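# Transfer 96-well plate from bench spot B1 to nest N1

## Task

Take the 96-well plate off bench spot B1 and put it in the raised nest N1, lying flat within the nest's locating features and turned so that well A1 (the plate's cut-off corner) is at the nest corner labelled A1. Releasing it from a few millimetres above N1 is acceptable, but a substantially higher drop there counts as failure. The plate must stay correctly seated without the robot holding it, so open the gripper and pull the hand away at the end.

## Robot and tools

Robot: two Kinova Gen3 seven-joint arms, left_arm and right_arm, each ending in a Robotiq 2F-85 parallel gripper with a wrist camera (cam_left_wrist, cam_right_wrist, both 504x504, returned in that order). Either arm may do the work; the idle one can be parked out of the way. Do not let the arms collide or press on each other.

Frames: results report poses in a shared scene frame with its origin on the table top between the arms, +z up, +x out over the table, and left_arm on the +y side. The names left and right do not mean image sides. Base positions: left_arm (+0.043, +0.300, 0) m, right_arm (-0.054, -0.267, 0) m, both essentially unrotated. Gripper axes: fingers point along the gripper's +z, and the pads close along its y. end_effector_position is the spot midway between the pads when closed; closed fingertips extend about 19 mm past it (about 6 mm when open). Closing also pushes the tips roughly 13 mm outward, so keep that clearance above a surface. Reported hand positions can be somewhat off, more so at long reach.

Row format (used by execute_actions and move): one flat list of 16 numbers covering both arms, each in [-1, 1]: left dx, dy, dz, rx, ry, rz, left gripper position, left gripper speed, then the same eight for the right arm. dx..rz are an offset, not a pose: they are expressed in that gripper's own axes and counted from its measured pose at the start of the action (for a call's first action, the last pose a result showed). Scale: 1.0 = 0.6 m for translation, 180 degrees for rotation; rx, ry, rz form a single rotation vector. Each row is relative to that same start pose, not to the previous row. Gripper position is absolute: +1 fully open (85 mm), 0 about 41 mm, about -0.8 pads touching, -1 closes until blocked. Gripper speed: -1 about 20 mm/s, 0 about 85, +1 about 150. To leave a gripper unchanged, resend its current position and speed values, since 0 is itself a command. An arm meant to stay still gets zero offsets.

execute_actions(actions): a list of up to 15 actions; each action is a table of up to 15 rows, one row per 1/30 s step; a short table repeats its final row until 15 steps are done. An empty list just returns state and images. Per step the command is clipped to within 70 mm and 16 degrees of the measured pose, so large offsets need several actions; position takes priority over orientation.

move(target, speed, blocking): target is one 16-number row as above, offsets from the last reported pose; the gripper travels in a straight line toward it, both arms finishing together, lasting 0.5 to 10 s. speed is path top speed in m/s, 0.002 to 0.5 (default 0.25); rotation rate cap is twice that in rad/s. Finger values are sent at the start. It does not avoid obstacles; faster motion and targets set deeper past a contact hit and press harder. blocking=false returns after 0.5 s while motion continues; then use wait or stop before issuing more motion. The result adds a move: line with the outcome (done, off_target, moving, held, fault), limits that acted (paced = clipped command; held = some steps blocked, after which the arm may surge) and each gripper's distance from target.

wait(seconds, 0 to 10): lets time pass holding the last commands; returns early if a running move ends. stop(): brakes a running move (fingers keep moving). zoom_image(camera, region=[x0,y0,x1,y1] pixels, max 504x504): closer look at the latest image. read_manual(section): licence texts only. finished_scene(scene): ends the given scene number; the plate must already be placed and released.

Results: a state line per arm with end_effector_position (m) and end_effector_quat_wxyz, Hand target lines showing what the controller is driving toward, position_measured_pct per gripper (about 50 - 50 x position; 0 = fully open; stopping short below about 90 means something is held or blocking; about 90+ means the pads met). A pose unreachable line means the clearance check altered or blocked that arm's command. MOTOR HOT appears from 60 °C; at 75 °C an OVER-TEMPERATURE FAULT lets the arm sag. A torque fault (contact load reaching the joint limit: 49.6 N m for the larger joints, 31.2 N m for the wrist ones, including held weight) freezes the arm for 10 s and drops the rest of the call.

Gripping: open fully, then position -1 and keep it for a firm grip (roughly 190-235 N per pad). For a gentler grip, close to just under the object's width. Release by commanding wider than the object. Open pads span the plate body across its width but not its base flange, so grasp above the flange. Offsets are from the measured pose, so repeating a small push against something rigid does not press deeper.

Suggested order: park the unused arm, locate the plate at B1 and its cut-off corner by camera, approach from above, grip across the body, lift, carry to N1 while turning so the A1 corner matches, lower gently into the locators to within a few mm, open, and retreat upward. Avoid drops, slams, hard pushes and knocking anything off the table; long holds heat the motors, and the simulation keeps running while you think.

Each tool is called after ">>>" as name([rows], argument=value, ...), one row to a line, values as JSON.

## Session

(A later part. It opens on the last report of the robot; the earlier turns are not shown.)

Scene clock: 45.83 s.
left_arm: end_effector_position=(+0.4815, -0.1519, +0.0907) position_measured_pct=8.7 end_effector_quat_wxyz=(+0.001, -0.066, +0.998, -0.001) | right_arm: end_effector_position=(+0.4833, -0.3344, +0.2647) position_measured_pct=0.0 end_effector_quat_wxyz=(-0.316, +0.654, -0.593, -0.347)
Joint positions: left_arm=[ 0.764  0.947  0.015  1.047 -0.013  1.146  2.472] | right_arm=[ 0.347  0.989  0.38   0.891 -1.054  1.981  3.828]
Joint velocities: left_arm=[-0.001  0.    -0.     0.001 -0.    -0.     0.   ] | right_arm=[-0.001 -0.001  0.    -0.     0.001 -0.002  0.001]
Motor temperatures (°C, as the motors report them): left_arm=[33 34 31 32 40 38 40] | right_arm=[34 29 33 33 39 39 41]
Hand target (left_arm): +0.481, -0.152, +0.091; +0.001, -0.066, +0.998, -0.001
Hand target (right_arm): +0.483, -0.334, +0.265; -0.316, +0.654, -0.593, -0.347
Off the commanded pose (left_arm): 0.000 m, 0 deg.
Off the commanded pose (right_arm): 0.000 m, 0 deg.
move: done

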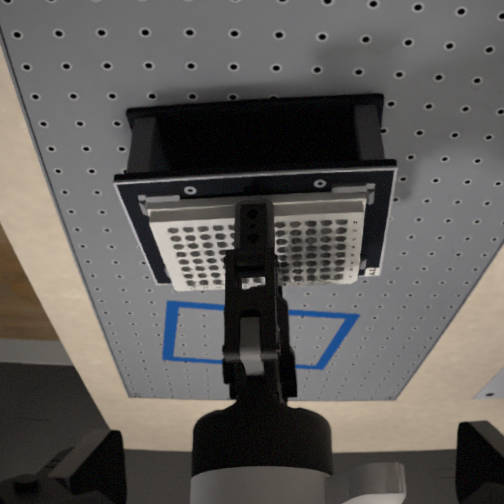

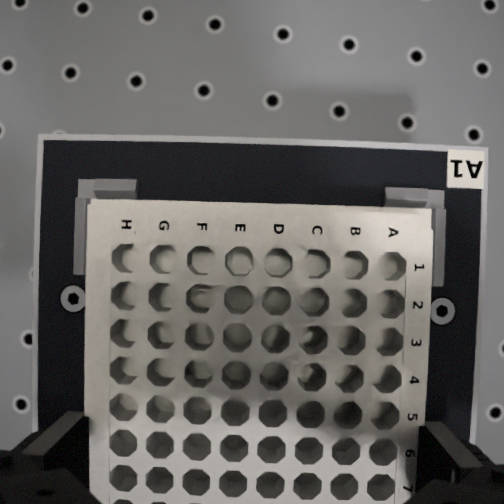

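>>> move(target=[0,-0.0003,0.0035,0,0,0.0005,0.75,-1,0,0,0,0,0,0,1,0], speed=0.006)

>>> zoom_image(camera="cam_left_wrist", region=[110, 150, 260, 300])

>>> zoom_image(camera="cam_left_wrist", region=[260, 150, 410, 300])

Scene clock: 47.20 s.
left_arm: end_effector_position=(+0.4815, -0.1521, +0.0891) position_measured_pct=8.7 end_effector_quat_wxyz=(+0.001, -0.066, +0.998, -0.001) | right_arm: end_effector_position=(+0.4833, -0.3344, +0.2647) position_measured_pct=0.0 end_effector_quat_wxyz=(-0.316, +0.654, -0.593, -0.347)
Joint positions: left_arm=[ 0.764  0.949  0.015  1.048 -0.013  1.142  2.471] | right_arm=[ 0.347  0.989  0.38   0.891 -1.054  1.981  3.828]
Joint velocities: left_arm=[-0.    -0.    -0.001  0.    -0.    -0.001  0.   ] | right_arm=[ 0.001 -0.     0.001 -0.    -0.    -0.001  0.001]
Motor temperatures (°C, as the motors report them): left_arm=[33 34 31 32 40 38 40] | right_arm=[34 29 33 33 39 39 41]
Hand target (left_arm): +0.481, -0.152, +0.089; +0.001, -0.066, +0.998, -0.001
Hand target (right_arm): +0.483, -0.334, +0.265; -0.316, +0.654, -0.593, -0.347
Off the commanded pose (left_arm): 0.001 m, 0 deg.
Off the commanded pose (right_arm): 0.000 m, 0 deg.
move: done

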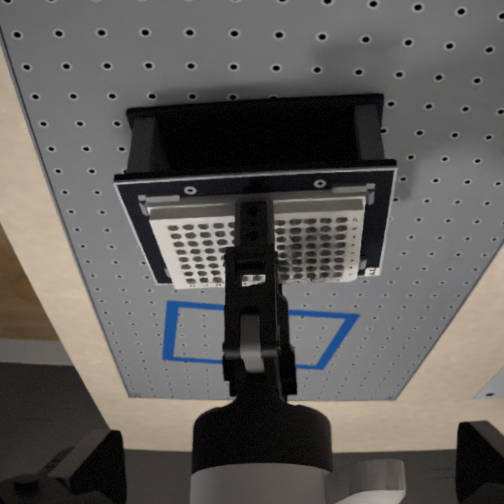

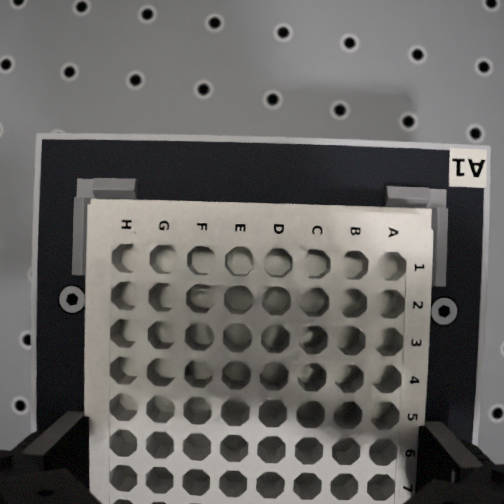

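Region (110, 150, 260, 300) of cam_left_wrist's 504x504 image, scaled by 3.360.

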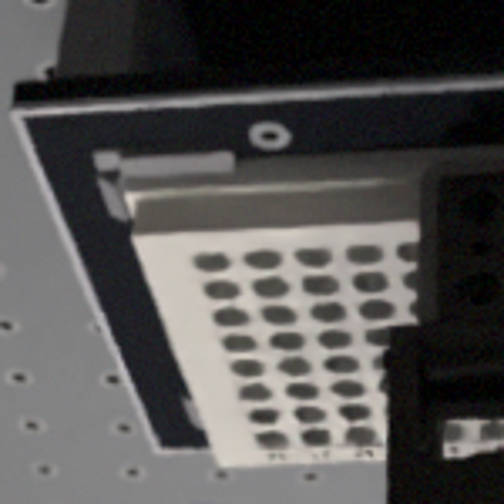

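Region (260, 150, 410, 300) of cam_left_wrist's 504x504 image, scaled by 3.360.

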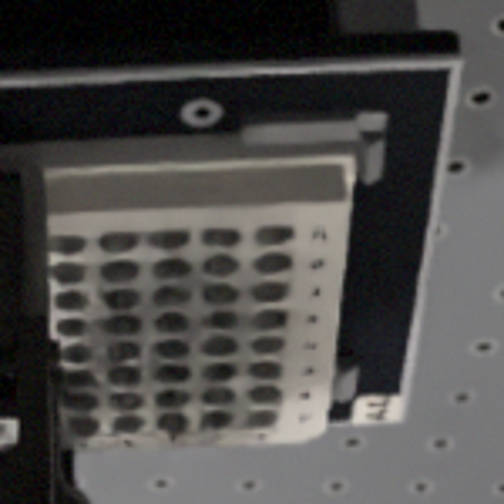

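Contact at about the expected seated height. Release and lift.

>>> execute_actions([
  [[0,0,0,0,0,0,1,-0.8,0,0,0,0,0,0,1,0]],
])

>>> move(target=[-0.04,0,-0.2,0,0,0,1,-0.8,0,0,0,0,0,0,1,0], speed=0.15)

Scene clock: 48.27 s.
left_arm: end_effector_position=(+0.4815, -0.1521, +0.0892) position_measured_pct=0.0 end_effector_quat_wxyz=(+0.001, -0.066, +0.998, -0.001) | right_arm: end_effector_position=(+0.4833, -0.3344, +0.2647) position_measured_pct=0.0 end_effector_quat_wxyz=(-0.316, +0.654, -0.593, -0.347)
Joint positions: left_arm=[ 0.764  0.949  0.015  1.048 -0.013  1.142  2.471] | right_arm=[ 0.347  0.989  0.38   0.891 -1.054  1.981  3.828]
Joint velocities: left_arm=[ 0.    -0.001  0.001  0.    -0.     0.    -0.   ] | right_arm=[-0.    -0.001  0.    -0.001 -0.    -0.    -0.001]
Motor temperatures (°C, as the motors report them): left_arm=[33 34 31 32 40 38 40] | right_arm=[34 29 33 33 39 39 41]
Hand target (left_arm): +0.482, -0.152, +0.089; +0.001, -0.066, +0.998, -0.001
Hand target (right_arm): +0.483, -0.334, +0.265; -0.316, +0.654, -0.593, -0.347
Off the commanded pose (left_arm): 0.000 m, 0 deg.
Off the commanded pose (right_arm): 0.000 m, 0 deg.

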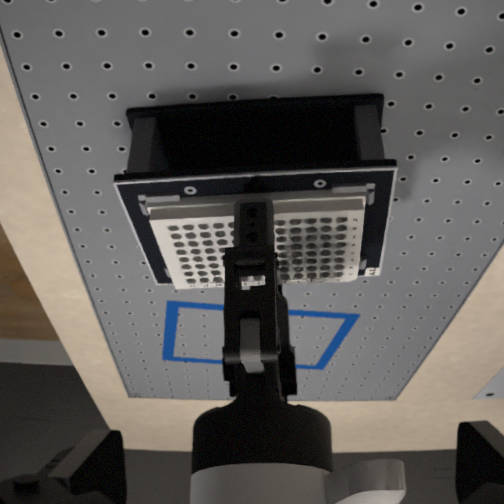

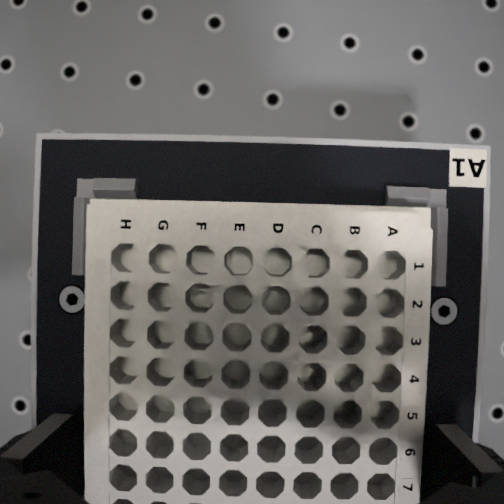

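Scene clock: 49.43 s.
left_arm: end_effector_position=(+0.5050, -0.1486, +0.2096) position_measured_pct=0.0 end_effector_quat_wxyz=(+0.001, -0.066, +0.998, -0.001) | right_arm: end_effector_position=(+0.4833, -0.3344, +0.2647) position_measured_pct=0.0 end_effector_quat_wxyz=(-0.316, +0.654, -0.593, -0.347)
Joint positions: left_arm=[ 0.733  0.898  0.025  0.757 -0.019  1.483  2.443] | right_arm=[ 0.347  0.989  0.38   0.891 -1.054  1.981  3.828]
Joint velocities: left_arm=[-0.     0.006  0.    -0.003  0.     0.001 -0.   ] | right_arm=[-0.    -0.001 -0.     0.    -0.001 -0.     0.   ]
Motor temperatures (°C, as the motors report them): left_arm=[33 34 31 32 40 38 40] | right_arm=[34 29 33 33 39 39 41]
Hand target (left_arm): +0.505, -0.149, +0.209; +0.001, -0.066, +0.998, -0.001
Hand target (right_arm): +0.483, -0.334, +0.265; -0.316, +0.654, -0.593, -0.347
Off the commanded pose (left_arm): 0.000 m, 0 deg.
Off the commanded pose (right_arm): 0.000 m, 0 deg.
move: done

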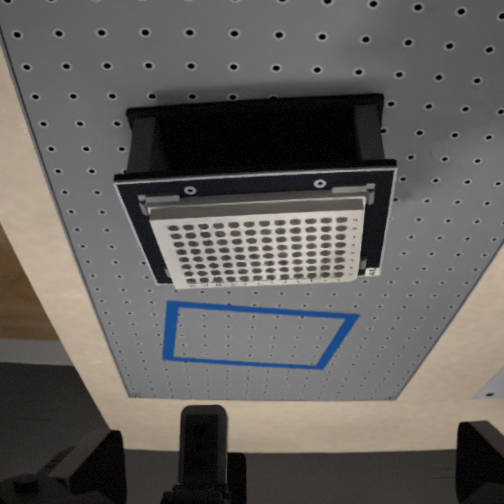

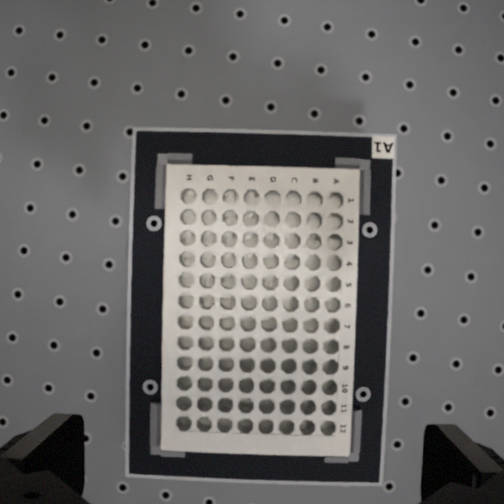

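>>> zoom_image(camera="cam_left_wrist", region=[110, 150, 410, 320])

>>> zoom_image(camera="cam_right_wrist", region=[120, 370, 400, 500])

Region (110, 150, 410, 320) of cam_left_wrist's 504x504 image, scaled by 1.680; it fills the top 286 rows of this view, and the rest is white.

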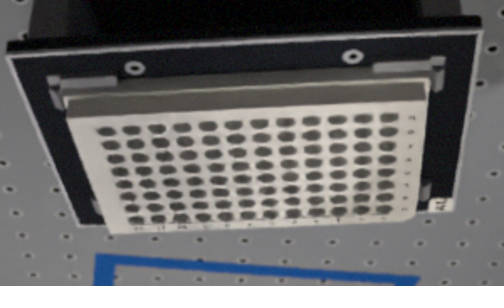

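Region (120, 370, 400, 500) of cam_right_wrist's 504x504 image, scaled by 1.800; it fills the top 234 rows of this view, and the rest is white.

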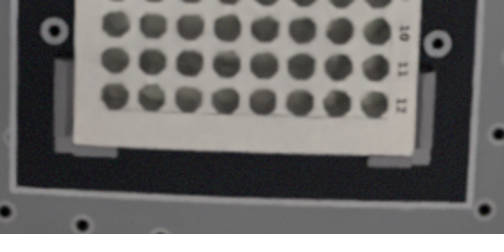

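>>> move(target=[0.05,0.3,0,0,0,0,1,-0.8,0,0,0,0,0,0,1,0], speed=0.3)

Scene clock: 51.40 s.
left_arm: end_effector_position=(+0.4516, +0.0256, +0.2090) position_measured_pct=0.0 end_effector_quat_wxyz=(+0.001, -0.065, +0.998, -0.001) | right_arm: end_effector_position=(+0.4833, -0.3344, +0.2647) position_measured_pct=0.0 end_effector_quat_wxyz=(-0.316, +0.654, -0.593, -0.347)
Joint positions: left_arm=[ 0.556  0.509 -0.009  1.494  0.006  1.135  2.238] | right_arm=[ 0.347  0.989  0.38   0.891 -1.054  1.981  3.828]
Joint velocities: left_arm=[-0.001 -0.005 -0.002  0.001  0.001  0.001 -0.001] | right_arm=[ 0.001  0.001 -0.     0.001 -0.001 -0.    -0.   ]
Motor temperatures (°C, as the motors report them): left_arm=[33 34 31 32 40 38 40] | right_arm=[34 29 33 33 39 39 41]
Hand target (left_arm): +0.452, +0.026, +0.209; +0.001, -0.066, +0.998, -0.001
Hand target (right_arm): +0.483, -0.334, +0.265; -0.316, +0.654, -0.593, -0.347
Off the commanded pose (left_arm): 0.000 m, 0 deg.
Off the commanded pose (right_arm): 0.000 m, 0 deg.
move: done

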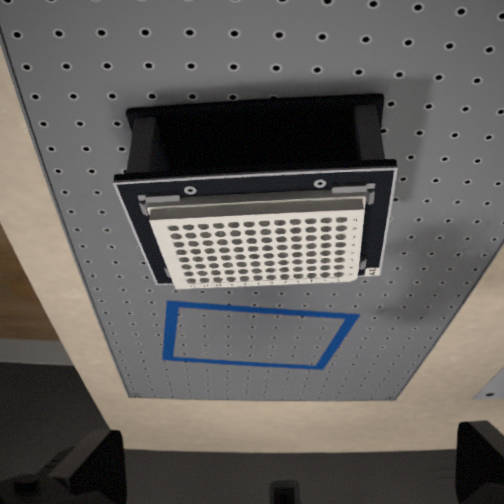

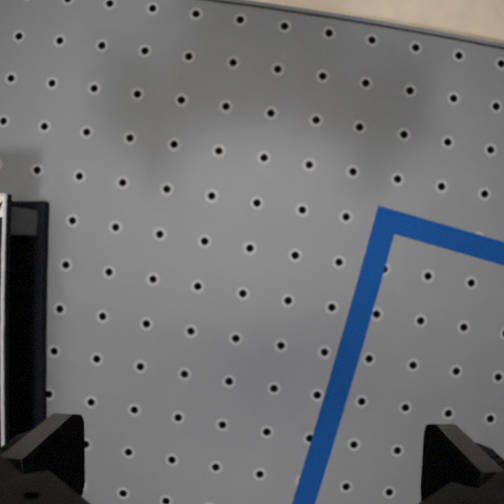

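>>> finished_scene(scene=1)

The scene is finished: the task was done.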